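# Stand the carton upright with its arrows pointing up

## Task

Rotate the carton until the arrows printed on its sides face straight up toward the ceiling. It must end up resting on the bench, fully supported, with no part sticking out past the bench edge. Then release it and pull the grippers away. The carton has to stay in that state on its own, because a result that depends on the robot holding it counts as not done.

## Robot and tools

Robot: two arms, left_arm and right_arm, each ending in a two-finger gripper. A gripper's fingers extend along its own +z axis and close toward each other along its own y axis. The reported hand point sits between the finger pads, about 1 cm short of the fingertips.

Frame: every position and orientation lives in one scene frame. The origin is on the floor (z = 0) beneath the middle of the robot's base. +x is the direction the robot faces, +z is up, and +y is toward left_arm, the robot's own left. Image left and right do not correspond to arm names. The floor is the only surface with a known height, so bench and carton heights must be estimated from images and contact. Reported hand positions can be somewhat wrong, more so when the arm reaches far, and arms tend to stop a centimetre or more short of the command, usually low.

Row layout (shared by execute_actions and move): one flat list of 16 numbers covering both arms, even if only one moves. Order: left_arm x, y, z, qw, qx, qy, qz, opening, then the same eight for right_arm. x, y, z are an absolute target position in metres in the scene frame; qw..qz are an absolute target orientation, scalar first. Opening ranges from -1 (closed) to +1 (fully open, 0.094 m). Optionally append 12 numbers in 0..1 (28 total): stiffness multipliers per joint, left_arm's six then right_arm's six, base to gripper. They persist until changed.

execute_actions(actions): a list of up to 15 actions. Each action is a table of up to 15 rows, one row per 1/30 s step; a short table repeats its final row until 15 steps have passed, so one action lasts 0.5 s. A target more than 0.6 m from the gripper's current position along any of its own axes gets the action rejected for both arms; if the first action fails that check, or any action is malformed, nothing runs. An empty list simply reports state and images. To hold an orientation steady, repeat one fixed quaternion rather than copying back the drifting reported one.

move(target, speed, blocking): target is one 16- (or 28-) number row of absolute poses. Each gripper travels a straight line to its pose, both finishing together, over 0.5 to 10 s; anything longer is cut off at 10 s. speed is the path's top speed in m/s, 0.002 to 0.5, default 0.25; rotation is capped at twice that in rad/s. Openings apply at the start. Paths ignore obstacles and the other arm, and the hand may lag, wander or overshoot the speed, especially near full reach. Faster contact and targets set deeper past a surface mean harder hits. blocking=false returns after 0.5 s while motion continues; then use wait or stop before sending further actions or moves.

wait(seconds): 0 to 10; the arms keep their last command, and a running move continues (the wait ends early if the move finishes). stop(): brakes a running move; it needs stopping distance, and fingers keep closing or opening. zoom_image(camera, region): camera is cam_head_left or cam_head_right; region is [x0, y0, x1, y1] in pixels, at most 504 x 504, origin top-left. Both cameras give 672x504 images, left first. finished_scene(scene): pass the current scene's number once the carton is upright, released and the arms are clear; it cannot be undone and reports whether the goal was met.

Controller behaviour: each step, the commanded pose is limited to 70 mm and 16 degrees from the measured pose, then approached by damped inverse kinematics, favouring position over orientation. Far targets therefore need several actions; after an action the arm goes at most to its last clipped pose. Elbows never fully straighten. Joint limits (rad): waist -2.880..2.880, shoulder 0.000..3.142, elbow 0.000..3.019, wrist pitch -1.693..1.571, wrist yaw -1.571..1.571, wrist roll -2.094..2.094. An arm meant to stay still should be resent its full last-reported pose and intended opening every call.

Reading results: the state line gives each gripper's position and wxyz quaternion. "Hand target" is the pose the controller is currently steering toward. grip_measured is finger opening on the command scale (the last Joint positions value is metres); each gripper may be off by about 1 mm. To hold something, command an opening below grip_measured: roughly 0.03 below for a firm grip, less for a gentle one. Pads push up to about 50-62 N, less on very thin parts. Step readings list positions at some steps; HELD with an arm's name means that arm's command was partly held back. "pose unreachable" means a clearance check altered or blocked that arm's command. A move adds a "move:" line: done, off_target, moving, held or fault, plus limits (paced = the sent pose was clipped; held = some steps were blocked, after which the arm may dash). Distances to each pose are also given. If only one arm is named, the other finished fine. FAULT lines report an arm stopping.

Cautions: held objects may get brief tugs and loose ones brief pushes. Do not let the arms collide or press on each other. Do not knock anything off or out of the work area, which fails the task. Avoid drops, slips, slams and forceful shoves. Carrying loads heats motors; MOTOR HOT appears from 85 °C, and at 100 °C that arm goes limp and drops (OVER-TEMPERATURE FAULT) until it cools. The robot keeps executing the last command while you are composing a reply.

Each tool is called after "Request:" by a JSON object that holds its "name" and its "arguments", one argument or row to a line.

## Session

Request:
{"name": "execute_actions", "arguments": {
  "actions": []
}}

Scene clock: 0.00 s.
left_arm: end_effector_position=(+0.5659, -0.1502, +0.9829) grip_measured=-0.997 end_effector_quat_wxyz=(+0.065, +0.312, -0.944, +0.088) | right_arm: end_effector_position=(+0.5381, -0.7922, +0.9369) grip_measured=+1.000 end_effector_quat_wxyz=(+0.032, +0.328, -0.943, +0.049)
Joint positions: left_arm=[ 0.582  1.934  1.143  0.373 -0.765 -0.621  0.   ] | right_arm=[ 0.804  1.591  1.41  -0.005 -0.642 -1.155  0.094]
Joint velocities: left_arm=[-0.005 -0.015  0.007  0.012 -0.066 -0.007  0.   ] | right_arm=[-0.005  0.005  0.007  0.017 -0.007  0.022  0.   ]
Hand target (left_arm): +0.563, -0.150, +0.984; -0.067, -0.310, +0.944, -0.087
Hand target (right_arm): +0.538, -0.791, +0.936; -0.031, -0.327, +0.943, -0.048
Joint stiffness scale: left_arm=[1. 1. 1. 1. 1. 1.] | right_arm=[1. 1. 1. 1. 1. 1.]

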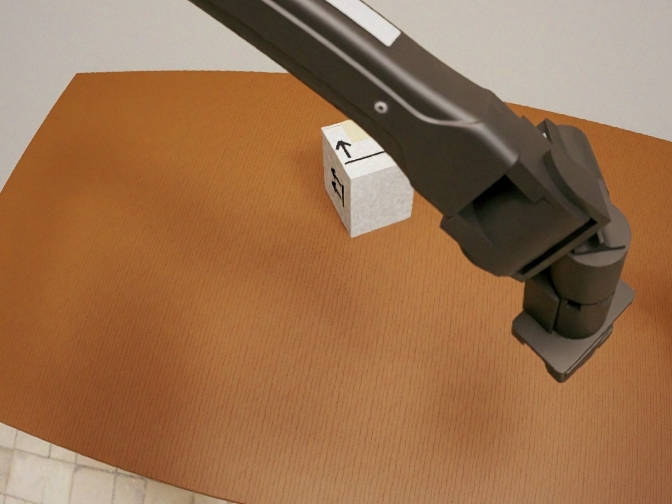

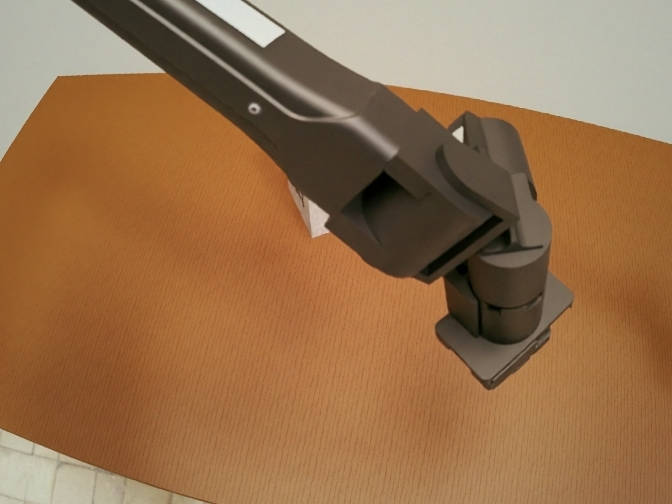

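Request:
{"name": "move", "arguments": {
  "target": [0.66,0.3,0.93,0,0.241,0.707,-0.665,-0.6,0.7,-0.2,0.93,0,-0.241,0.707,0.665,-0.6],
  "speed": 0.35
}}

Request:
{"name": "zoom_image", "arguments": {
  "camera": "cam_head_left",
  "region": [270,80,470,260]
}}

Request:
{"name": "zoom_image", "arguments": {
  "camera": "cam_head_right",
  "region": [230,80,430,260]
}}

Scene clock: 6.07 s.
left_arm: end_effector_position=(+0.6697, +0.2981, +0.9435) grip_measured=-0.602 end_effector_quat_wxyz=(+0.015, +0.243, +0.714, -0.656) | right_arm: end_effector_position=(+0.7004, -0.1981, +0.9267) grip_measured=-0.598 end_effector_quat_wxyz=(-0.018, +0.230, -0.714, -0.660)
Joint positions: left_arm=[ 1.617  1.766  1.883 -1.685  0.899  1.819  0.019] | right_arm=[ 1.71   1.778  1.864 -1.431 -0.9   -1.517  0.019]
Joint velocities: left_arm=[-0.015  0.005  0.007  0.007 -0.022 -0.007 -0.   ] | right_arm=[-0.015 -0.005 -0.007  0.007  0.022 -0.022 -0.   ]
Hand target (left_arm): +0.660, +0.295, +0.937; +0.008, +0.237, +0.709, -0.664
Hand target (right_arm): +0.698, -0.202, +0.925; +0.016, -0.229, +0.714, +0.662
Off the commanded pose (left_arm): 0.017 m, 2 deg.
Off the commanded pose (right_arm): 0.004 m, 3 deg.
Joint stiffness scale: left_arm=[1. 1. 1. 1. 1. 1.] | right_arm=[1. 1. 1. 1. 1. 1.]
joint sent to its limit (left arm) — the command would take joint 4 (wrist pitch) past its lower limit, so that joint was sent only as far as its limit.
move: off_target (left_arm, right_arm)

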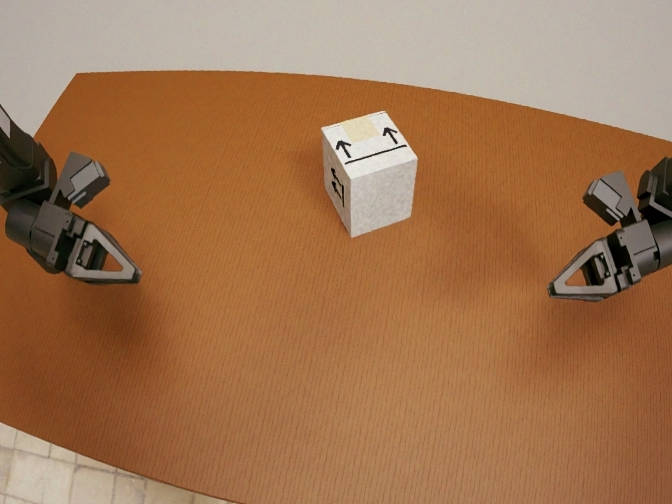

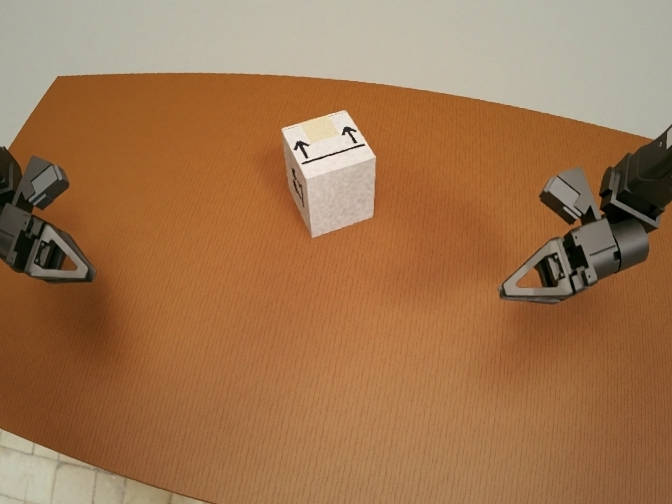

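Region (270, 80, 470, 260) of cam_head_left's 672x504 image, scaled by 2.520, with more detail than that image has; it fills the top 454 rows of this view, and the rest is white.

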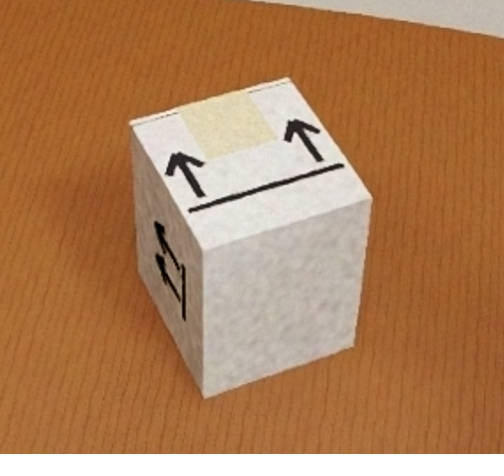

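Region (230, 80, 430, 260) of cam_head_right's 672x504 image, scaled by 2.520, with more detail than that image has; it fills the top 454 rows of this view, and the rest is white.

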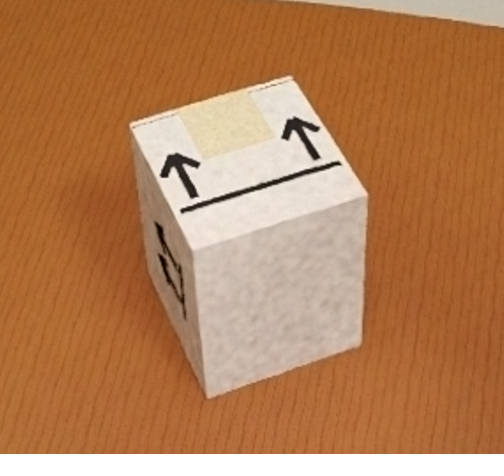

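Request:
{"name": "move", "arguments": {
  "target": [0.96,0.15,0.83,0.333,-0.145,0.733,-0.576,-0.8,0.96,-0.15,0.83,0.333,0.145,0.733,0.576,-0.8],
  "speed": 0.3
}}

Scene clock: 24.03 s.
left_arm: end_effector_position=(+0.8068, +0.2400, +0.9017) grip_measured=-0.798 end_effector_quat_wxyz=(+0.193, +0.109, +0.728, -0.649) | right_arm: end_effector_position=(+0.9596, -0.1563, +0.8383) grip_measured=-0.798 end_effector_quat_wxyz=(+0.327, +0.132, +0.736, +0.577)
Joint positions: left_arm=[ 1.496  1.849  2.06  -1.29   1.314  1.354  0.01 ] | right_arm=[ 1.843  1.999  2.03   0.6   -1.029  0.433  0.009]
Joint velocities: left_arm=[-0.005 -0.005  0.007  0.027 -0.007  0.051 -0.001] | right_arm=[ 0.005 -0.005 -0.002  0.017 -0.007  0.081  0.001]
Hand target (left_arm): +0.806, +0.244, +0.903; +0.191, +0.109, +0.730, -0.647
Hand target (right_arm): +0.959, -0.153, +0.837; +0.329, +0.136, +0.734, +0.579
Off the commanded pose (left_arm): 0.192 m, 34 deg; position and orientation clipped at the last step of the last action.
Off the commanded pose (right_arm): 0.010 m, 2 deg.
Joint stiffness scale: left_arm=[1. 1. 1. 1. 1. 1.] | right_arm=[1. 1. 1. 1. 1. 1.]
move: held (left_arm); limits=paced,held; held on 50 of 77 steps (left_arm), including the last (left_arm)
pose unreachable (left arm): on one or more control steps of this call, first in action 0 (counted from 0), this arm could not follow its commanded pose, so it was not sent that pose on those steps. On the call's last step it was still not sent that pose. It may still have moved: this result reports where it is.
cause: the commanded pose would bring two parts of the arm too close to each other (its wrist (the part past joint 4) and its wrist camera, with joints 5 (wrist yaw) and 6 (wrist roll) between them).

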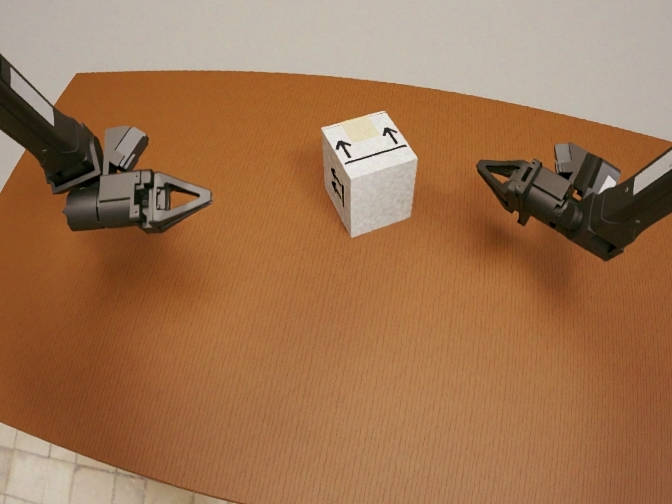

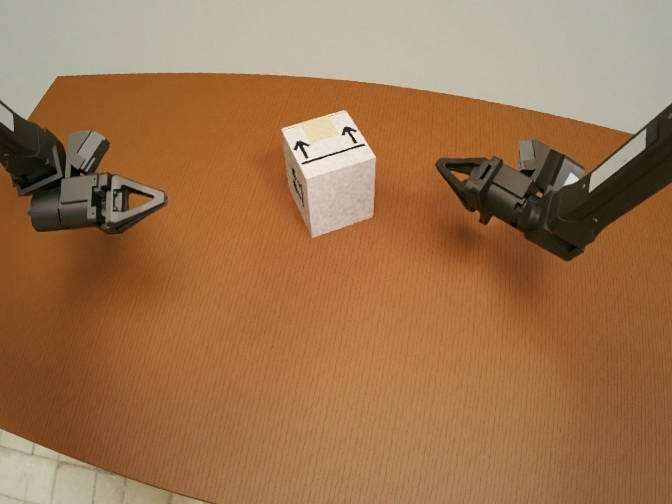

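Request:
{"name": "move", "arguments": {
  "target": [0.82,0.24,0.9,0.2,0,0.92,-0.33,-0.8,0.93,-0.13,0.83,0.333,0.145,0.733,0.576,-0.8],
  "speed": 0.3
}}

Request:
{"name": "move", "arguments": {
  "target": [0.93,0.13,0.83,0.333,-0.145,0.733,-0.576,-0.8,0.93,-0.13,0.83,0.333,0.145,0.733,0.576,-0.8],
  "speed": 0.3
}}

Scene clock: 29.30 s.
left_arm: end_effector_position=(+0.8005, +0.2389, +0.8848) grip_measured=-0.798 end_effector_quat_wxyz=(+0.182, -0.002, +0.926, -0.330) | right_arm: end_effector_position=(+0.9401, -0.1420, +0.8335) grip_measured=-0.798 end_effector_quat_wxyz=(+0.338, +0.138, +0.736, +0.570)
Joint positions: left_arm=[1.388 1.481 1.306 0.158 0.578 0.291 0.01 ] | right_arm=[ 1.854  2.01   1.97   0.695 -0.999  0.441  0.009]
Joint velocities: left_arm=[-0.015 -0.005 -0.007 -0.012 -0.051 -0.022  0.   ] | right_arm=[-0.005  0.005 -0.012  0.012 -0.081 -0.051 -0.   ]
Hand target (left_arm): +0.818, +0.241, +0.899; +0.198, -0.002, +0.924, -0.328
Hand target (right_arm): +0.930, -0.130, +0.829; +0.333, +0.145, +0.733, +0.576
Off the commanded pose (left_arm): 0.025 m, 2 deg.
Off the commanded pose (right_arm): 0.016 m, 1 deg.
Joint stiffness scale: left_arm=[1. 1. 1. 1. 1. 1.] | right_arm=[1. 1. 1. 1. 1. 1.]
move: off_target (left_arm, right_arm)

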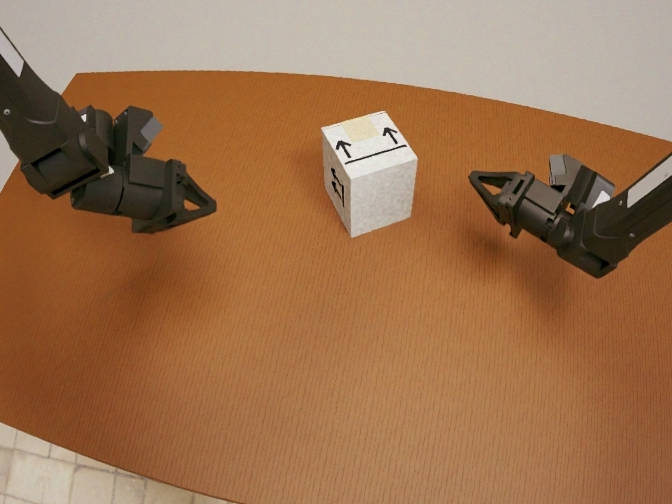

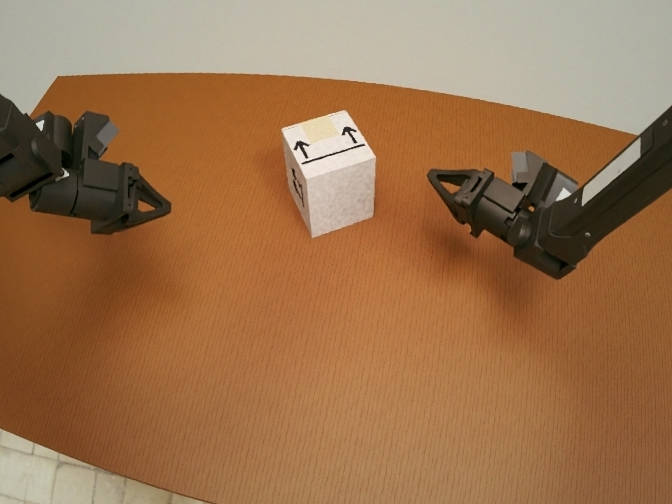

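Scene clock: 31.40 s.
left_arm: end_effector_position=(+0.9380, +0.1436, +0.8290) grip_measured=-0.798 end_effector_quat_wxyz=(+0.337, -0.148, +0.737, -0.567) | right_arm: end_effector_position=(+0.9402, -0.1422, +0.8337) grip_measured=-0.798 end_effector_quat_wxyz=(+0.339, +0.138, +0.735, +0.570)
Joint positions: left_arm=[ 1.291  2.017  1.971  0.709  0.986 -0.462  0.01 ] | right_arm=[ 1.854  2.01   1.97   0.697 -0.999  0.441  0.009]
Joint velocities: left_arm=[-0.005 -0.015  0.002 -0.017  0.066  0.022  0.   ] | right_arm=[ 0.005  0.005  0.007  0.002 -0.051  0.007 -0.   ]
Hand target (left_arm): +0.934, +0.131, +0.826; +0.336, -0.149, +0.732, -0.574
Hand target (right_arm): +0.930, -0.130, +0.830; +0.333, +0.145, +0.733, +0.576
Off the commanded pose (left_arm): 0.016 m, 1 deg.
Off the commanded pose (right_arm): 0.016 m, 1 deg.
Joint stiffness scale: left_arm=[1. 1. 1. 1. 1. 1.] | right_arm=[1. 1. 1. 1. 1. 1.]
move: off_target (left_arm, right_arm)

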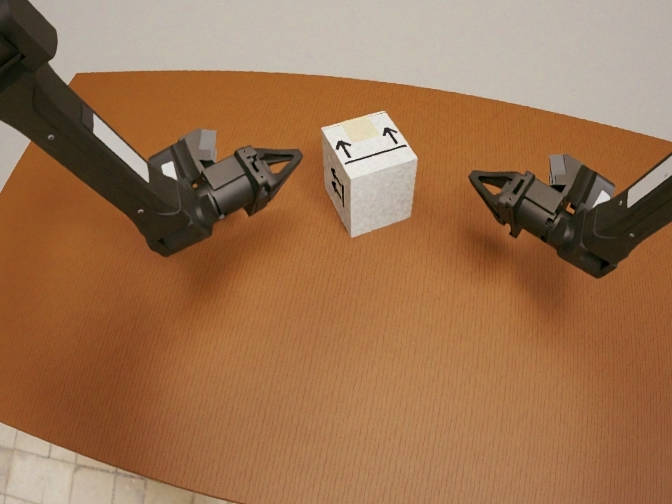

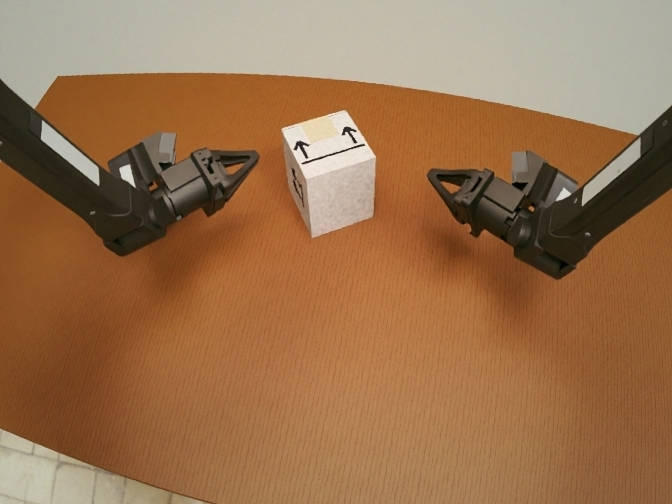

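Request:
{"name": "move", "arguments": {
  "target": [0.91,0.12,0.82,0.333,-0.145,0.733,-0.576,-0.8,0.925,-0.075,0.82,0.333,0.145,0.733,0.576,-0.8],
  "speed": 0.1
}}

Request:
{"name": "move", "arguments": {
  "target": [0.91,0.07,0.82,0.333,-0.145,0.733,-0.576,-0.8,0.92,-0.02,0.82,0.333,0.145,0.733,0.576,-0.8],
  "speed": 0.04
}}

Scene clock: 35.47 s.
left_arm: end_effector_position=(+0.9267, +0.1395, +0.8296) grip_measured=-0.798 end_effector_quat_wxyz=(+0.340, -0.144, +0.735, -0.568) | right_arm: end_effector_position=(+0.9246, -0.0783, +0.8208) grip_measured=-0.798 end_effector_quat_wxyz=(+0.332, +0.150, +0.731, +0.577)
Joint positions: left_arm=[ 1.291  2.017  1.938  0.751  0.993 -0.462  0.01 ] | right_arm=[ 1.925  2.087  2.     0.693 -0.946  0.407  0.009]
Joint velocities: left_arm=[-0.005 -0.015 -0.007 -0.022 -0.022 -0.022 -0.001] | right_arm=[-0.005 -0.005 -0.002  0.002  0.022 -0.007  0.001]
Hand target (left_arm): +0.910, +0.120, +0.821; +0.333, -0.145, +0.733, -0.576
Hand target (right_arm): +0.926, -0.076, +0.819; +0.334, +0.146, +0.732, +0.576
Off the commanded pose (left_arm): 0.027 m, 1 deg.
Off the commanded pose (right_arm): 0.003 m, 1 deg.
Joint stiffness scale: left_arm=[1. 1. 1. 1. 1. 1.] | right_arm=[1. 1. 1. 1. 1. 1.]
move: off_target (left_arm)

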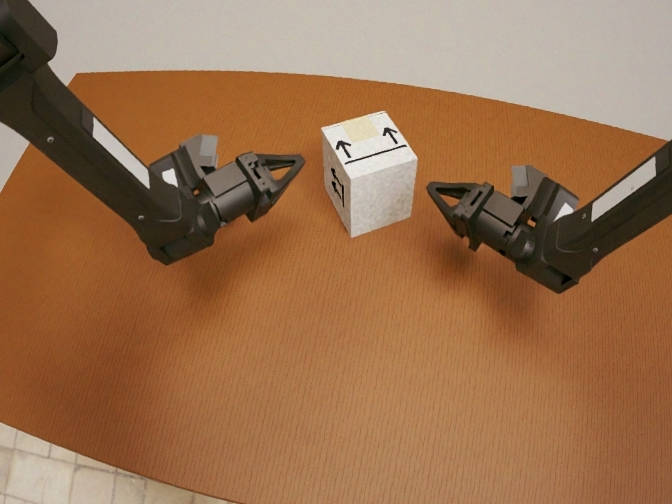

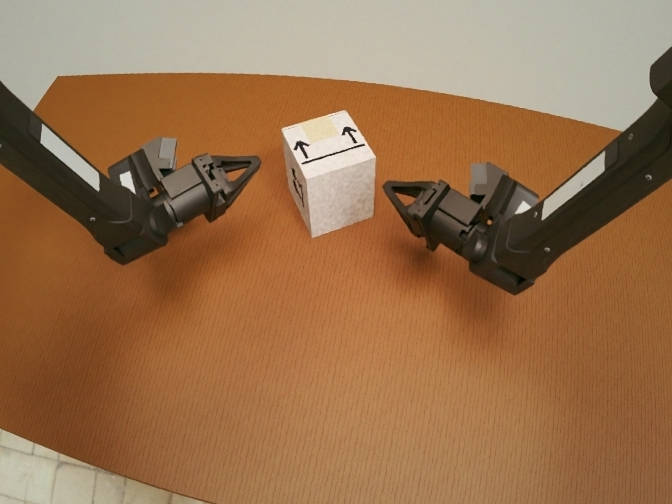

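Scene clock: 37.67 s.
left_arm: end_effector_position=(+0.9170, +0.0892, +0.8259) grip_measured=-0.798 end_effector_quat_wxyz=(+0.338, -0.142, +0.735, -0.570) | right_arm: end_effector_position=(+0.9241, -0.0312, +0.8230) grip_measured=-0.798 end_effector_quat_wxyz=(+0.336, +0.148, +0.732, +0.574)
Joint positions: left_arm=[ 1.231  2.056  1.94   0.728  0.95  -0.394  0.01 ] | right_arm=[ 1.985  2.123  2.021  0.67  -0.891  0.348  0.009]
Joint velocities: left_arm=[-0.005 -0.005  0.022 -0.002 -0.007  0.007 -0.001] | right_arm=[ 0.005 -0.005 -0.007  0.012  0.051 -0.066  0.001]
Hand target (left_arm): +0.909, +0.070, +0.820; +0.332, -0.144, +0.733, -0.576
Hand target (right_arm): +0.920, -0.021, +0.819; +0.333, +0.146, +0.732, +0.576
Off the commanded pose (left_arm): 0.021 m, 1 deg.
Off the commanded pose (right_arm): 0.012 m, 1 deg.
Joint stiffness scale: left_arm=[1. 1. 1. 1. 1. 1.] | right_arm=[1. 1. 1. 1. 1. 1.]
move: off_target (left_arm, right_arm)

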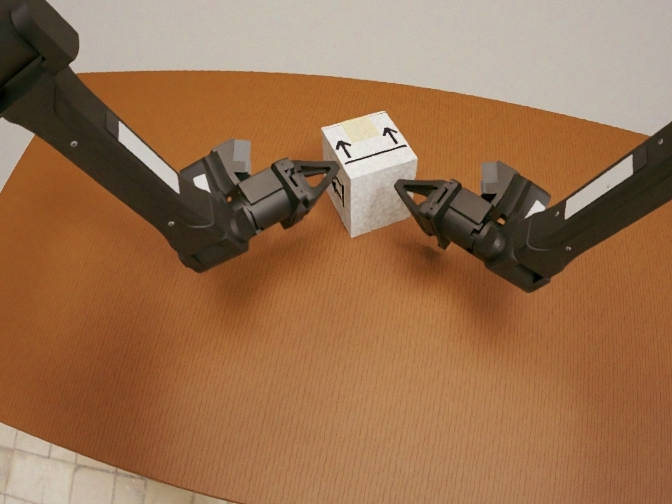

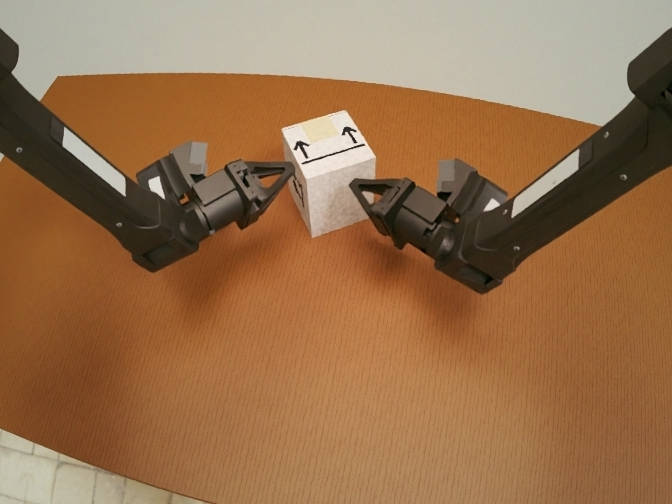

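Request:
{"name": "move", "arguments": {
  "target": [0.92,0.15,0.8,0.333,-0.145,0.733,-0.576,-0.8,0.92,-0.12,0.8,0.333,0.145,0.733,0.576,-0.8]
}}

Request:
{"name": "move", "arguments": {
  "target": [0.98,0.15,0.77,0.333,-0.145,0.733,-0.576,-0.8,1.0,-0.12,0.77,0.333,0.145,0.733,0.576,-0.8],
  "speed": 0.1
}}

Request:
{"name": "zoom_image", "arguments": {
  "camera": "cam_head_left",
  "region": [240,90,500,260]
}}

Request:
{"name": "zoom_image", "arguments": {
  "camera": "cam_head_right",
  "region": [200,90,460,260]
}}

Scene clock: 43.17 s.
left_arm: end_effector_position=(+0.9307, +0.1599, +0.8107) grip_measured=-0.798 end_effector_quat_wxyz=(+0.338, -0.143, +0.734, -0.571) | right_arm: end_effector_position=(+0.9028, -0.1158, +0.7901) grip_measured=-0.798 end_effector_quat_wxyz=(+0.317, +0.148, +0.740, +0.574)
Joint positions: left_arm=[ 1.324  2.07   2.041  0.732  1.025 -0.502  0.01 ] | right_arm=[ 1.856  2.122  2.038  0.686 -0.999  0.436  0.009]
Joint velocities: left_arm=[-0.024 -0.024  0.007 -0.027  0.037  0.066 -0.   ] | right_arm=[-0.005  0.005 -0.002 -0.007 -0.037 -0.022 -0.   ]
Hand target (left_arm): +0.920, +0.151, +0.801; +0.333, -0.146, +0.732, -0.576
Hand target (right_arm): +0.919, -0.119, +0.802; +0.332, +0.143, +0.733, +0.576
Off the commanded pose (left_arm): 0.018 m, 1 deg.
Off the commanded pose (right_arm): 0.020 m, 2 deg.
Joint stiffness scale: left_arm=[1. 1. 1. 1. 1. 1.] | right_arm=[1. 1. 1. 1. 1. 1.]
move: off_target (left_arm, right_arm)

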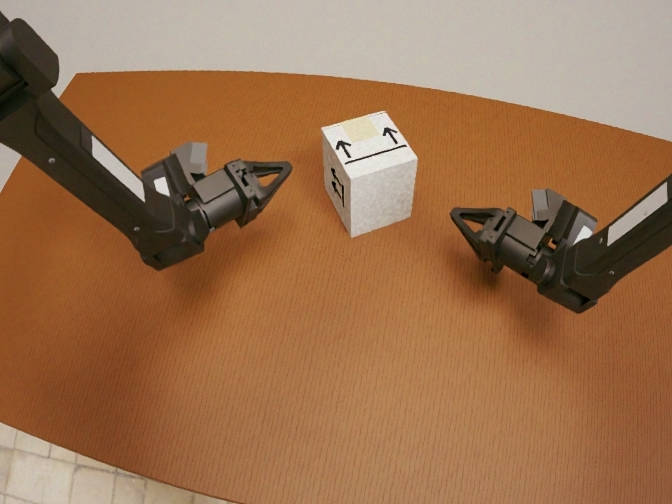

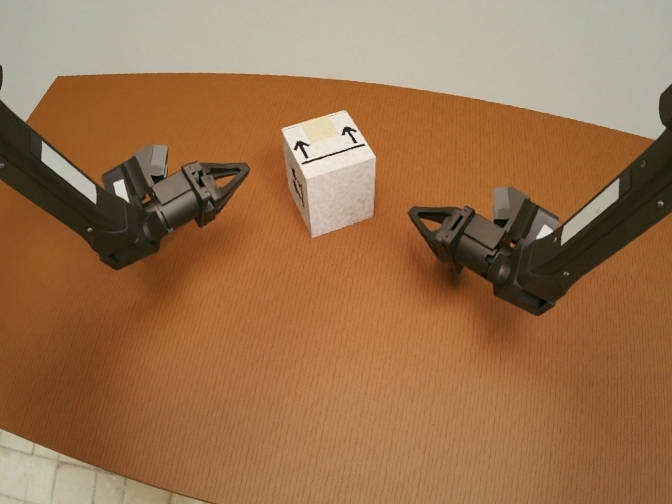

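Scene clock: 44.83 s.
left_arm: end_effector_position=(+0.9855, +0.1689, +0.7737) grip_measured=-0.798 end_effector_quat_wxyz=(+0.336, -0.145, +0.737, -0.568) | right_arm: end_effector_position=(+0.9975, -0.1282, +0.7730) grip_measured=-0.798 end_effector_quat_wxyz=(+0.333, +0.146, +0.736, +0.571)
Joint positions: left_arm=[ 1.324  2.273  2.518  0.446  1.018 -0.495  0.01 ] | right_arm=[ 1.872  2.338  2.638  0.335 -0.98   0.436  0.009]
Joint velocities: left_arm=[-0.015 -0.024 -0.012  0.002  0.022 -0.037 -0.   ] | right_arm=[-0.015 -0.005  0.007 -0.012 -0.051 -0.007 -0.002]
Hand target (left_arm): +0.980, +0.151, +0.769; +0.333, -0.145, +0.733, -0.575
Hand target (right_arm): +0.999, -0.121, +0.774; +0.333, +0.145, +0.733, +0.575
Off the commanded pose (left_arm): 0.020 m, 1 deg.
Off the commanded pose (right_arm): 0.009 m, 1 deg.
Joint stiffness scale: left_arm=[1. 1. 1. 1. 1. 1.] | right_arm=[1. 1. 1. 1. 1. 1.]
move: off_target (left_arm)

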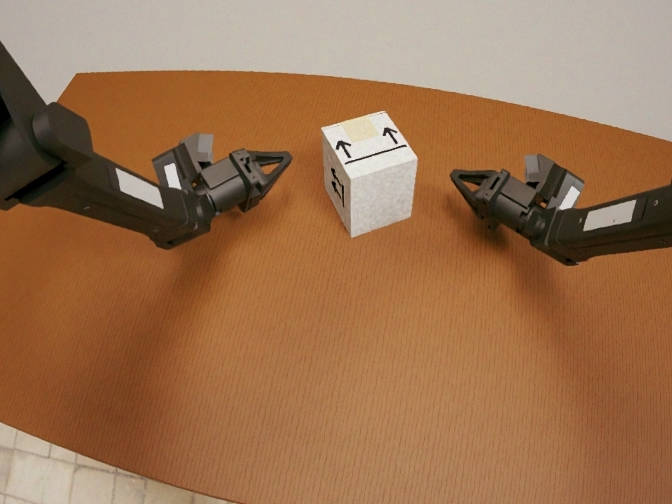

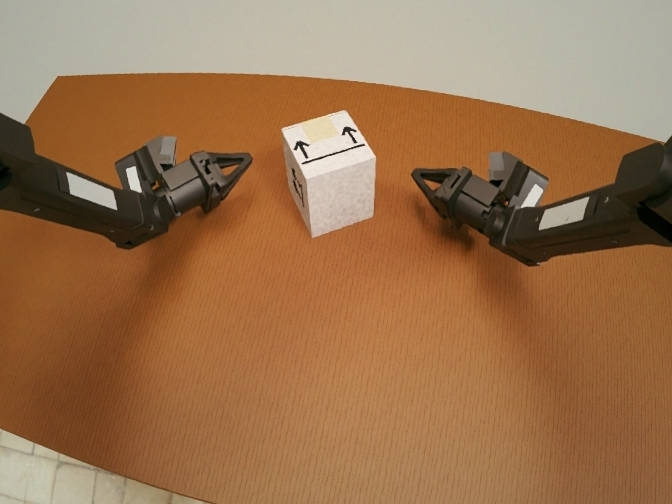

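Region (240, 90, 500, 260) of cam_head_left's 672x504 image, scaled by 1.938, with more detail than that image has; it fills the top 330 rows of this view, and the rest is white.

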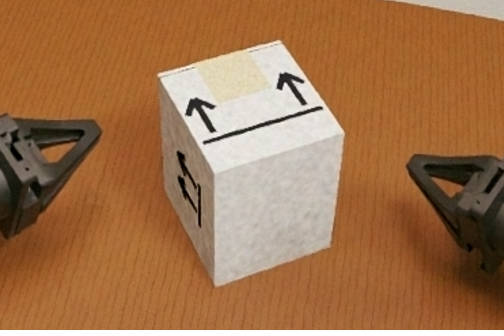

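Region (200, 90, 460, 260) of cam_head_right's 672x504 image, scaled by 1.938, with more detail than that image has; it fills the top 330 rows of this view, and the rest is white.

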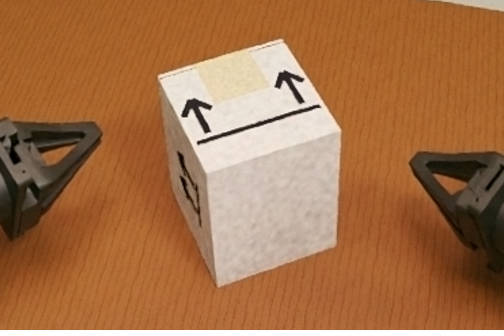

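Request:
{"name": "move", "arguments": {
  "target": [0.96,0.12,0.76,0.333,-0.145,0.733,-0.576,-0.8,0.99,-0.08,0.76,0.333,0.145,0.733,0.576,-0.8],
  "speed": 0.1
}}

Request:
{"name": "move", "arguments": {
  "target": [0.965,0.06,0.76,0.333,-0.145,0.733,-0.576,-0.8,0.98,-0.015,0.76,0.333,0.145,0.733,0.576,-0.8],
  "speed": 0.04
}}

Scene clock: 49.10 s.
left_arm: end_effector_position=(+0.9741, +0.1378, +0.7709) grip_measured=-0.798 end_effector_quat_wxyz=(+0.336, -0.143, +0.734, -0.573) | right_arm: end_effector_position=(+0.9910, -0.0823, +0.7609) grip_measured=-0.798 end_effector_quat_wxyz=(+0.329, +0.152, +0.733, +0.576)
Joint positions: left_arm=[ 1.293  2.285  2.484  0.468  1.005 -0.464  0.01 ] | right_arm=[ 1.918  2.483  2.853  0.233 -0.947  0.413  0.009]
Joint velocities: left_arm=[-0.005  0.005 -0.002  0.012 -0.081  0.037  0.   ] | right_arm=[-0.015 -0.015 -0.002  0.012 -0.066  0.095 -0.001]
Hand target (left_arm): +0.959, +0.120, +0.760; +0.332, -0.144, +0.733, -0.576
Hand target (right_arm): +0.990, -0.081, +0.760; +0.333, +0.146, +0.733, +0.574
Off the commanded pose (left_arm): 0.025 m, 1 deg.
Off the commanded pose (right_arm): 0.003 m, 1 deg.
Joint stiffness scale: left_arm=[1. 1. 1. 1. 1. 1.] | right_arm=[1. 1. 1. 1. 1. 1.]
move: off_target (left_arm)

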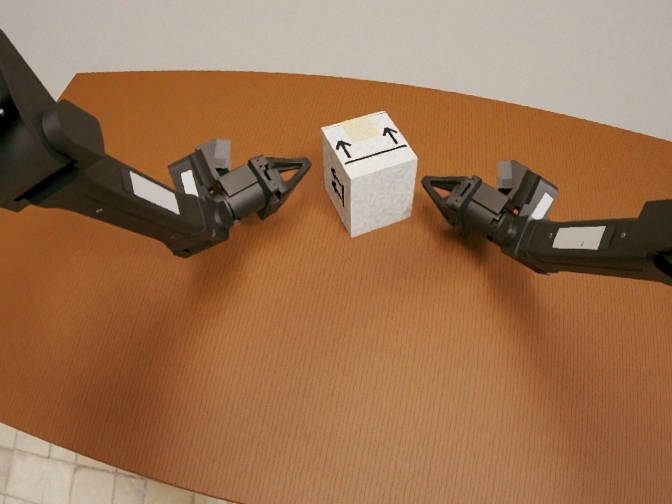

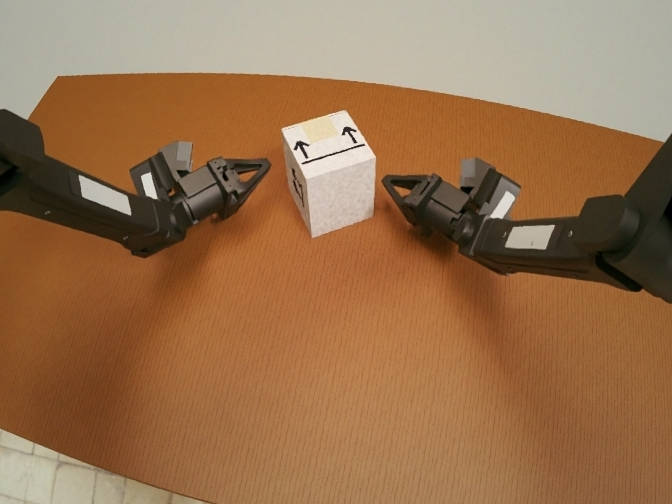

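Scene clock: 51.30 s.
left_arm: end_effector_position=(+0.9746, +0.1022, +0.7634) grip_measured=-0.798 end_effector_quat_wxyz=(+0.343, -0.141, +0.741, -0.560) | right_arm: end_effector_position=(+0.9973, -0.0632, +0.7623) grip_measured=-0.798 end_effector_quat_wxyz=(+0.350, +0.146, +0.740, +0.555)
Joint positions: left_arm=[ 1.25   2.328  2.532  0.417  0.946 -0.39   0.01 ] | right_arm=[ 1.948  2.503  2.878  0.229 -0.885  0.353  0.009]
Joint velocities: left_arm=[-0.005  0.015  0.017 -0.012 -0.037 -0.007  0.001] | right_arm=[ 0.005  0.034  0.042 -0.032 -0.037  0.037  0.   ]
Hand target (left_arm): +0.963, +0.061, +0.762; +0.332, -0.144, +0.733, -0.575
Hand target (right_arm): +0.979, -0.017, +0.762; +0.333, +0.147, +0.733, +0.574
Off the commanded pose (left_arm): 0.043 m, 2 deg.
Off the commanded pose (right_arm): 0.051 m, 3 deg.
Joint stiffness scale: left_arm=[1. 1. 1. 1. 1. 1.] | right_arm=[1. 1. 1. 1. 1. 1.]
move: off_target (left_arm, right_arm)

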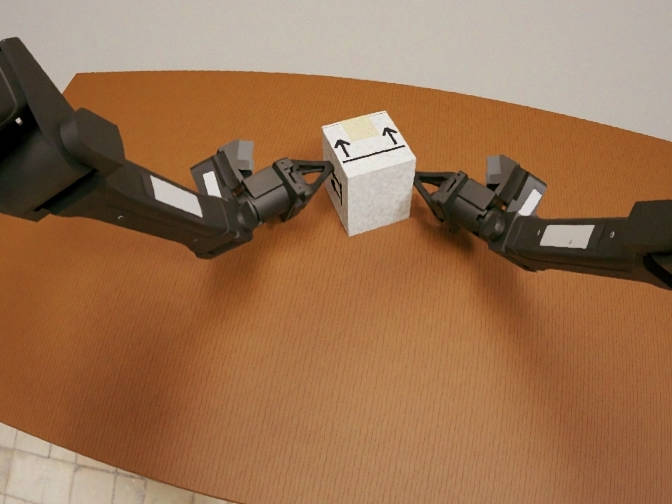

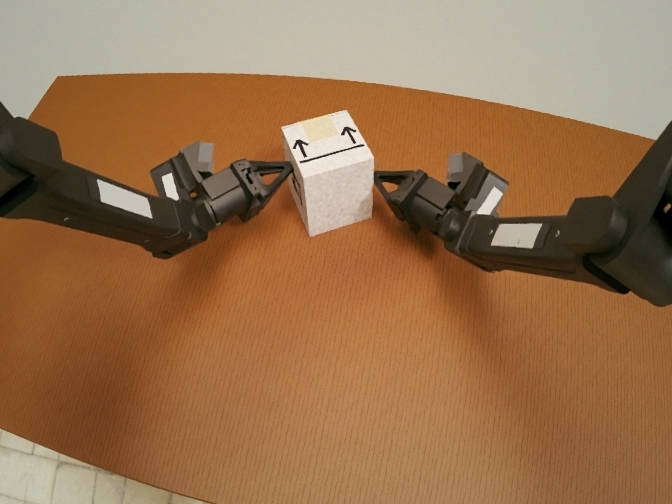

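Request:
{"name": "execute_actions", "arguments": {
  "actions": [
    [[0.965,0.06,0.765,0.333,-0.145,0.733,-0.576,-0.8,0.96,-0.025,0.765,0.333,0.145,0.733,0.576,-0.8]],
    [[0.96,0.055,0.765,0.333,-0.145,0.733,-0.576,-0.8,0.935,-0.025,0.765,0.333,0.145,0.733,0.576,-0.8]],
    [[0.955,0.05,0.765,0.333,-0.145,0.733,-0.576,-0.8,0.915,-0.025,0.765,0.333,0.145,0.733,0.576,-0.8]],
    [[0.95,0.05,0.765,0.333,-0.145,0.733,-0.576,-0.8,0.9,-0.025,0.765,0.333,0.145,0.733,0.576,-0.8]]
  ]
}}

Scene clock: 55.47 s.
left_arm: end_effector_position=(+0.9614, +0.0964, +0.7573) grip_measured=-0.798 end_effector_quat_wxyz=(+0.347, -0.143, +0.744, -0.552) | right_arm: end_effector_position=(+0.9058, -0.0352, +0.7620) grip_measured=-0.799 end_effector_quat_wxyz=(+0.338, +0.141, +0.737, +0.568)
Joint positions: left_arm=[ 1.248  2.323  2.477  0.47   0.927 -0.384  0.009] | right_arm=[ 1.944  2.301  2.264  0.617 -0.92   0.353  0.009]
Joint velocities: left_arm=[-0.005  0.005 -0.002 -0.002  0.007 -0.037  0.   ] | right_arm=[-0.015 -0.005 -0.007 -0.017 -0.051 -0.022  0.   ]
Hand target (left_arm): +0.950, +0.051, +0.765; +0.333, -0.144, +0.733, -0.576
Hand target (right_arm): +0.900, -0.025, +0.764; +0.333, +0.145, +0.733, +0.576
Off the commanded pose (left_arm): 0.048 m, 3 deg.
Off the commanded pose (right_arm): 0.012 m, 1 deg.
Joint stiffness scale: left_arm=[1. 1. 1. 1. 1. 1.] | right_arm=[1. 1. 1. 1. 1. 1.]
Step readings (end_effector_position; steps 1 to 15: 1st action; 16 to 30: 2nd action; 31 to 45: 3rd action; 46 to 60: 4th action):
0: left_arm (+0.9745, +0.1021, +0.7632) | right_arm (+0.9974, -0.0632, +0.7623)
1: left_arm (+0.9744, +0.1022, +0.7629) | right_arm (+0.9950, -0.0613, +0.7632)
2: left_arm (+0.9746, +0.1024, +0.7626) | right_arm (+0.9932, -0.0604, +0.7650)
4: left_arm (+0.9749, +0.1028, +0.7621) | right_arm (+0.9872, -0.0585, +0.7642)
8: left_arm (+0.9753, +0.1031, +0.7619) | right_arm (+0.9812, -0.0581, +0.7640)
15: left_arm (+0.9753, +0.1031, +0.7619) | right_arm (+0.9781, -0.0577, +0.7636)
16: left_arm (+0.9747, +0.1030, +0.7615) | right_arm (+0.9752, -0.0566, +0.7636)
17: left_arm (+0.9745, +0.1030, +0.7615) | right_arm (+0.9728, -0.0567, +0.7655)
19: left_arm (+0.9736, +0.1026, +0.7611) | right_arm (+0.9643, -0.0544, +0.7650)
23: left_arm (+0.9734, +0.1027, +0.7607) | right_arm (+0.9539, -0.0510, +0.7641)
30: left_arm (+0.9734, +0.1027, +0.7608) | right_arm (+0.9501, -0.0496, +0.7634)
31: left_arm (+0.9725, +0.1024, +0.7603) | right_arm (+0.9477, -0.0489, +0.7636)
32: left_arm (+0.9720, +0.1023, +0.7603) | right_arm (+0.9454, -0.0488, +0.7653)
34: left_arm (+0.9696, +0.1012, +0.7594) | right_arm (+0.9384, -0.0470, +0.7653)
38: left_arm (+0.9672, +0.1002, +0.7582) | right_arm (+0.9279, -0.0431, +0.7630)
45: left_arm (+0.9670, +0.0997, +0.7582) | right_arm (+0.9242, -0.0414, +0.7618)
46: left_arm (+0.9663, +0.0995, +0.7580) | right_arm (+0.9222, -0.0408, +0.7620)
47: left_arm (+0.9658, +0.0995, +0.7583) | right_arm (+0.9203, -0.0408, +0.7635)
49: left_arm (+0.9640, +0.0988, +0.7579) | right_arm (+0.9150, -0.0392, +0.7637)
53: left_arm (+0.9620, +0.0969, +0.7575) | right_arm (+0.9073, -0.0359, +0.7623)
60: end_effector_position above

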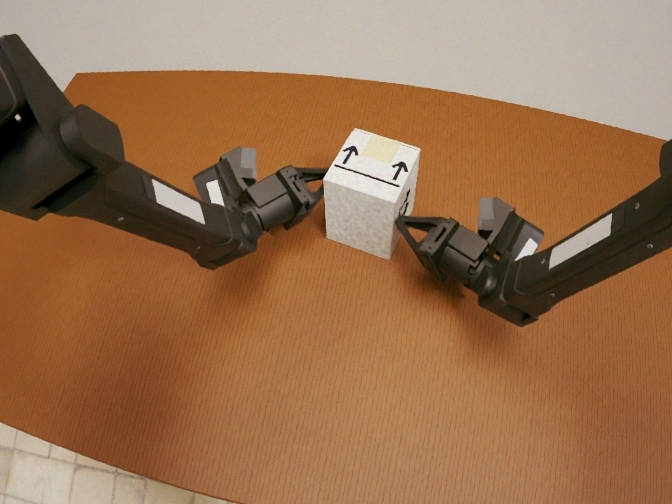

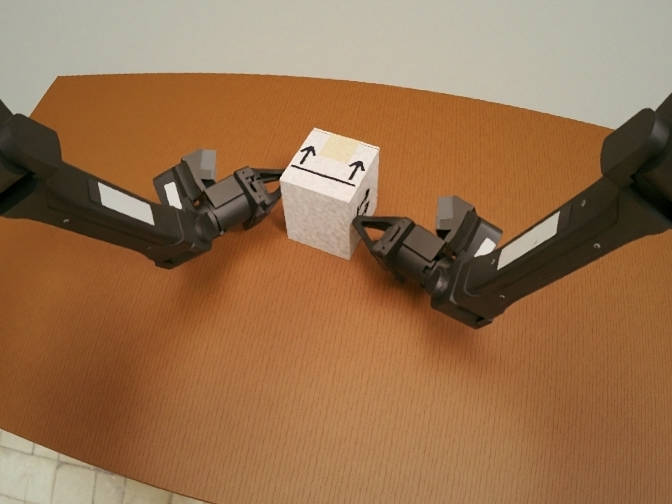

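Request:
{"name": "execute_actions", "arguments": {
  "actions": [
    [[0.95,0.11,0.765,0.255,-0.048,0.746,-0.614,-0.8,0.91,-0.07,0.765,0.333,0.145,0.733,0.576,-0.8]],
    [[0.965,0.11,0.765,0.255,-0.048,0.746,-0.614,-0.8,0.955,-0.085,0.765,0.333,0.145,0.733,0.576,-0.8]],
    [[0.965,0.09,0.765,0.255,-0.048,0.746,-0.614,-0.8,0.955,-0.06,0.765,0.333,0.145,0.733,0.576,-0.8]],
    [[0.965,0.06,0.765,0.255,-0.048,0.746,-0.614,-0.8,0.95,-0.03,0.765,0.333,0.145,0.733,0.576,-0.8]]
  ]
}}

Request:
{"name": "zoom_image", "arguments": {
  "camera": "cam_head_left",
  "region": [240,90,500,280]
}}

Scene clock: 64.37 s.
left_arm: end_effector_position=(+0.9717, +0.0911, +0.7659) grip_measured=-0.799 end_effector_quat_wxyz=(+0.259, -0.055, +0.759, -0.595) | right_arm: end_effector_position=(+0.9551, -0.0596, +0.7636) grip_measured=-0.799 end_effector_quat_wxyz=(+0.338, +0.148, +0.739, +0.564)
Joint positions: left_arm=[ 1.251  2.423  2.888 -0.263  1.066 -0.021  0.009] | right_arm=[ 1.936  2.328  2.448  0.472 -0.911  0.373  0.009]
Joint velocities: left_arm=[ 0.015 -0.015  0.017 -0.012 -0.022 -0.007 -0.   ] | right_arm=[-0.015 -0.005 -0.012 -0.007 -0.022 -0.051  0.   ]
Hand target (left_arm): +0.963, +0.060, +0.766; +0.259, -0.053, +0.750, -0.607
Hand target (right_arm): +0.949, -0.031, +0.766; +0.333, +0.146, +0.733, +0.576
Off the commanded pose (left_arm): 0.032 m, 3 deg.
Off the commanded pose (right_arm): 0.030 m, 2 deg.
Joint stiffness scale: left_arm=[1. 1. 1. 1. 1. 1.] | right_arm=[1. 1. 1. 1. 1. 1.]
elbow stopped short (left arm): the move would have taken joint 3 (elbow) straighter than the controller allows; a more bent joint 3 avoids this.
Step readings (end_effector_position; steps 1 to 15: 1st action; 16 to 30: 2nd action; 31 to 45: 3rd action; 46 to 60: 4th action):
0: left_arm (+0.9614, +0.0964, +0.7573) | right_arm (+0.9058, -0.0352, +0.7620)
1: left_arm (+0.9587, +0.0949, +0.7619) | right_arm (+0.9044, -0.0379, +0.7620)
2: left_arm (+0.9529, +0.0946, +0.7685) | right_arm (+0.9000, -0.0429, +0.7601)
4: left_arm (+0.9477, +0.0992, +0.7702) | right_arm (+0.8955, -0.0537, +0.7552)
8: left_arm (+0.9473, +0.1067, +0.7664) | right_arm (+0.8951, -0.0683, +0.7509)
15: left_arm (+0.9520, +0.1092, +0.7695) | right_arm (+0.9039, -0.0721, +0.7571)
16: left_arm (+0.9559, +0.1110, +0.7705) | right_arm (+0.9082, -0.0736, +0.7579)
17: left_arm (+0.9590, +0.1121, +0.7697) | right_arm (+0.9110, -0.0738, +0.7561)
19: left_arm (+0.9672, +0.1156, +0.7720) | right_arm (+0.9230, -0.0782, +0.7577)
23: left_arm (+0.9787, +0.1210, +0.7778) | right_arm (+0.9501, -0.0901, +0.7677)
30: left_arm (+0.9820, +0.1226, +0.7796) | right_arm (+0.9611, -0.0951, +0.7723)
31: left_arm (+0.9815, +0.1218, +0.7783) | right_arm (+0.9607, -0.0939, +0.7704)
32: left_arm (+0.9807, +0.1215, +0.7767) | right_arm (+0.9609, -0.0932, +0.7691)
34: left_arm (+0.9786, +0.1191, +0.7746) | right_arm (+0.9596, -0.0878, +0.7678)
38: left_arm (+0.9725, +0.1132, +0.7702) | right_arm (+0.9562, -0.0730, +0.7674)
45: left_arm (+0.9642, +0.1066, +0.7638) | right_arm (+0.9528, -0.0618, +0.7661)
46: left_arm (+0.9647, +0.1056, +0.7619) | right_arm (+0.9534, -0.0614, +0.7647)
47: left_arm (+0.9649, +0.1050, +0.7601) | right_arm (+0.9543, -0.0613, +0.7641)
49: left_arm (+0.9659, +0.0999, +0.7610) | right_arm (+0.9548, -0.0599, +0.7643)
53: left_arm (+0.9700, +0.0918, +0.7645) | right_arm (+0.9554, -0.0600, +0.7641)
60: end_effector_position above

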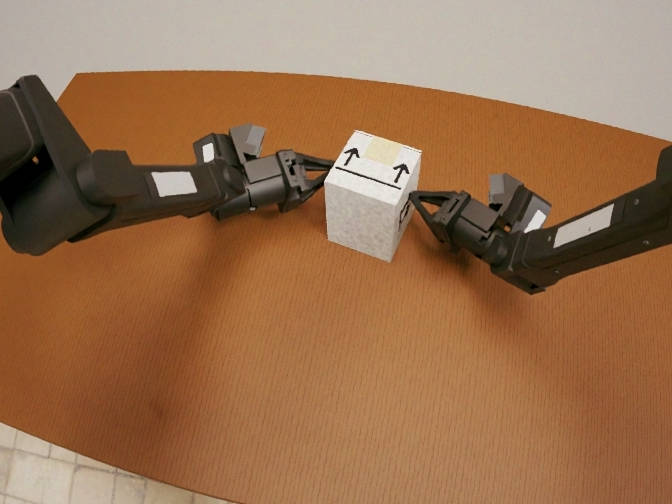

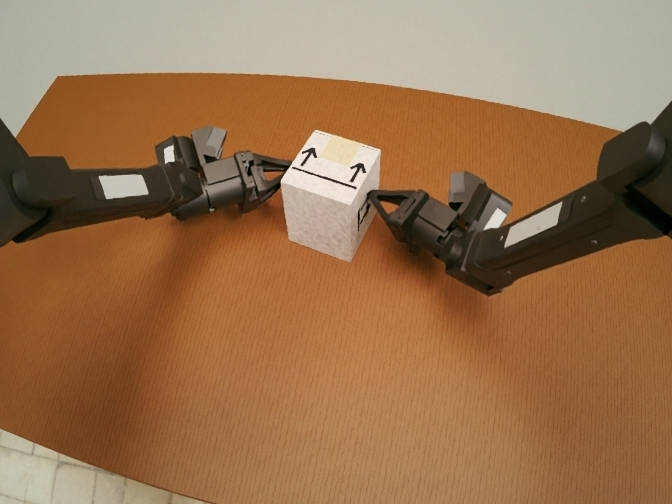

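Region (240, 90, 500, 280) of cam_head_left's 672x504 image, scaled by 1.938, with more detail than that image has; it fills the top 368 rows of this view, and the rest is white.

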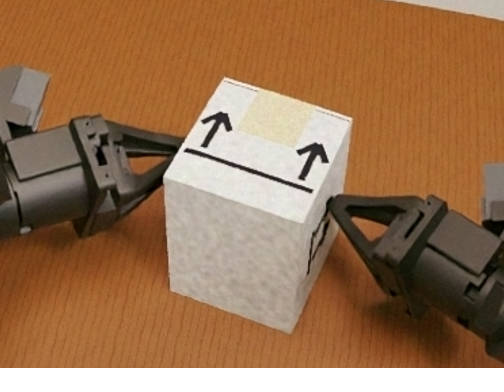

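Request:
{"name": "execute_actions", "arguments": {
  "actions": [
    [[0.945,0.052,0.77,0.255,-0.048,0.746,-0.614,-0.8,0.94,-0.022,0.77,0.333,0.145,0.733,0.576,-0.8]],
    [[0.925,0.05,0.79,0.255,-0.048,0.746,-0.614,-0.8,0.925,-0.022,0.79,0.333,0.145,0.733,0.576,-0.8]],
    [[0.905,0.05,0.805,0.255,-0.048,0.746,-0.614,-0.8,0.905,-0.022,0.805,0.3,0.1,0.74,0.595,-0.8]],
    [[0.88,0.05,0.81,0.255,-0.048,0.746,-0.614,-0.8,0.88,-0.022,0.81,0.255,0.048,0.746,0.614,-0.8]]
  ]
}}

Scene clock: 69.23 s.
left_arm: end_effector_position=(+0.8920, +0.0856, +0.7979) grip_measured=-0.799 end_effector_quat_wxyz=(+0.270, -0.042, +0.762, -0.587) | right_arm: end_effector_position=(+0.8746, -0.0568, +0.7866) grip_measured=-0.800 end_effector_quat_wxyz=(-0.255, -0.061, -0.762, -0.593)
Joint positions: left_arm=[1.261 2.063 2.055 0.215 1.065 0.012 0.009] | right_arm=[ 1.907  2.108  2.059  0.243 -1.039  0.025  0.009]
Joint velocities: left_arm=[-0.005 -0.015 -0.007 -0.017  0.022 -0.037  0.001] | right_arm=[ 0.005 -0.015  0.002 -0.051  0.007 -0.139  0.001]
Hand target (left_arm): +0.880, +0.050, +0.810; +0.255, -0.048, +0.746, -0.614
Hand target (right_arm): +0.880, -0.023, +0.809; +0.257, +0.051, +0.745, +0.614
Off the commanded pose (left_arm): 0.039 m, 4 deg.
Off the commanded pose (right_arm): 0.042 m, 3 deg.
Joint stiffness scale: left_arm=[1. 1. 1. 1. 1. 1.] | right_arm=[1. 1. 1. 1. 1. 1.]
Step readings (end_effector_position; steps 1 to 15: 1st action; 16 to 30: 2nd action; 31 to 45: 3rd action; 46 to 60: 4th action):
0: left_arm (+0.9717, +0.0911, +0.7659) | right_arm (+0.9551, -0.0596, +0.7636)
1: left_arm (+0.9685, +0.0890, +0.7661) | right_arm (+0.9542, -0.0591, +0.7632)
2: left_arm (+0.9675, +0.0884, +0.7675) | right_arm (+0.9539, -0.0593, +0.7635)
4: left_arm (+0.9635, +0.0888, +0.7667) | right_arm (+0.9527, -0.0591, +0.7636)
8: left_arm (+0.9607, +0.0899, +0.7673) | right_arm (+0.9519, -0.0590, +0.7635)
15: left_arm (+0.9594, +0.0904, +0.7675) | right_arm (+0.9517, -0.0590, +0.7634)
16: left_arm (+0.9553, +0.0887, +0.7684) | right_arm (+0.9486, -0.0585, +0.7638)
17: left_arm (+0.9508, +0.0886, +0.7720) | right_arm (+0.9447, -0.0591, +0.7663)
19: left_arm (+0.9398, +0.0872, +0.7753) | right_arm (+0.9357, -0.0606, +0.7672)
23: left_arm (+0.9303, +0.0861, +0.7767) | right_arm (+0.9269, -0.0615, +0.7670)
30: left_arm (+0.9286, +0.0860, +0.7760) | right_arm (+0.9251, -0.0618, +0.7670)
31: left_arm (+0.9257, +0.0855, +0.7763) | right_arm (+0.9205, -0.0595, +0.7695)
32: left_arm (+0.9223, +0.0872, +0.7800) | right_arm (+0.9140, -0.0594, +0.7732)
34: left_arm (+0.9144, +0.0868, +0.7854) | right_arm (+0.9044, -0.0588, +0.7764)
38: left_arm (+0.9099, +0.0866, +0.7889) | right_arm (+0.9000, -0.0598, +0.7792)
45: left_arm (+0.9094, +0.0865, +0.7892) | right_arm (+0.8999, -0.0601, +0.7802)
46: left_arm (+0.9072, +0.0862, +0.7895) | right_arm (+0.8953, -0.0575, +0.7829)
47: left_arm (+0.9042, +0.0873, +0.7925) | right_arm (+0.8886, -0.0564, +0.7854)
49: left_arm (+0.8975, +0.0869, +0.7965) | right_arm (+0.8794, -0.0557, +0.7863)
53: left_arm (+0.8922, +0.0856, +0.7977) | right_arm (+0.8747, -0.0566, +0.7861)
60: end_effector_position above

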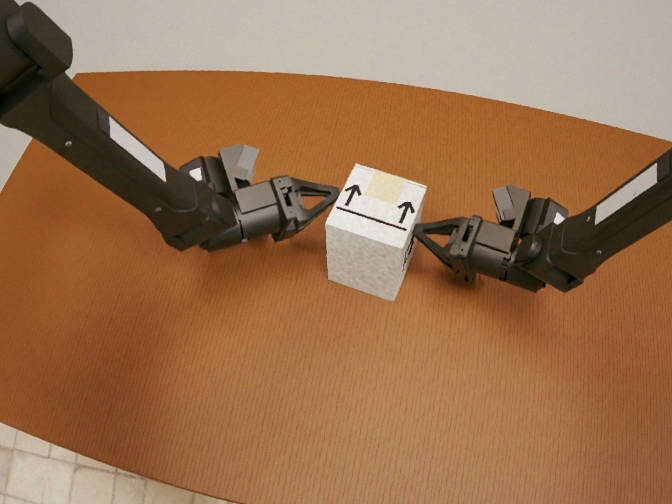

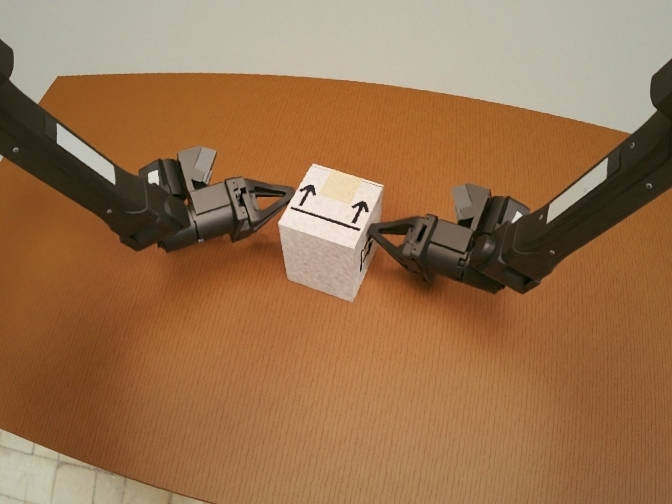

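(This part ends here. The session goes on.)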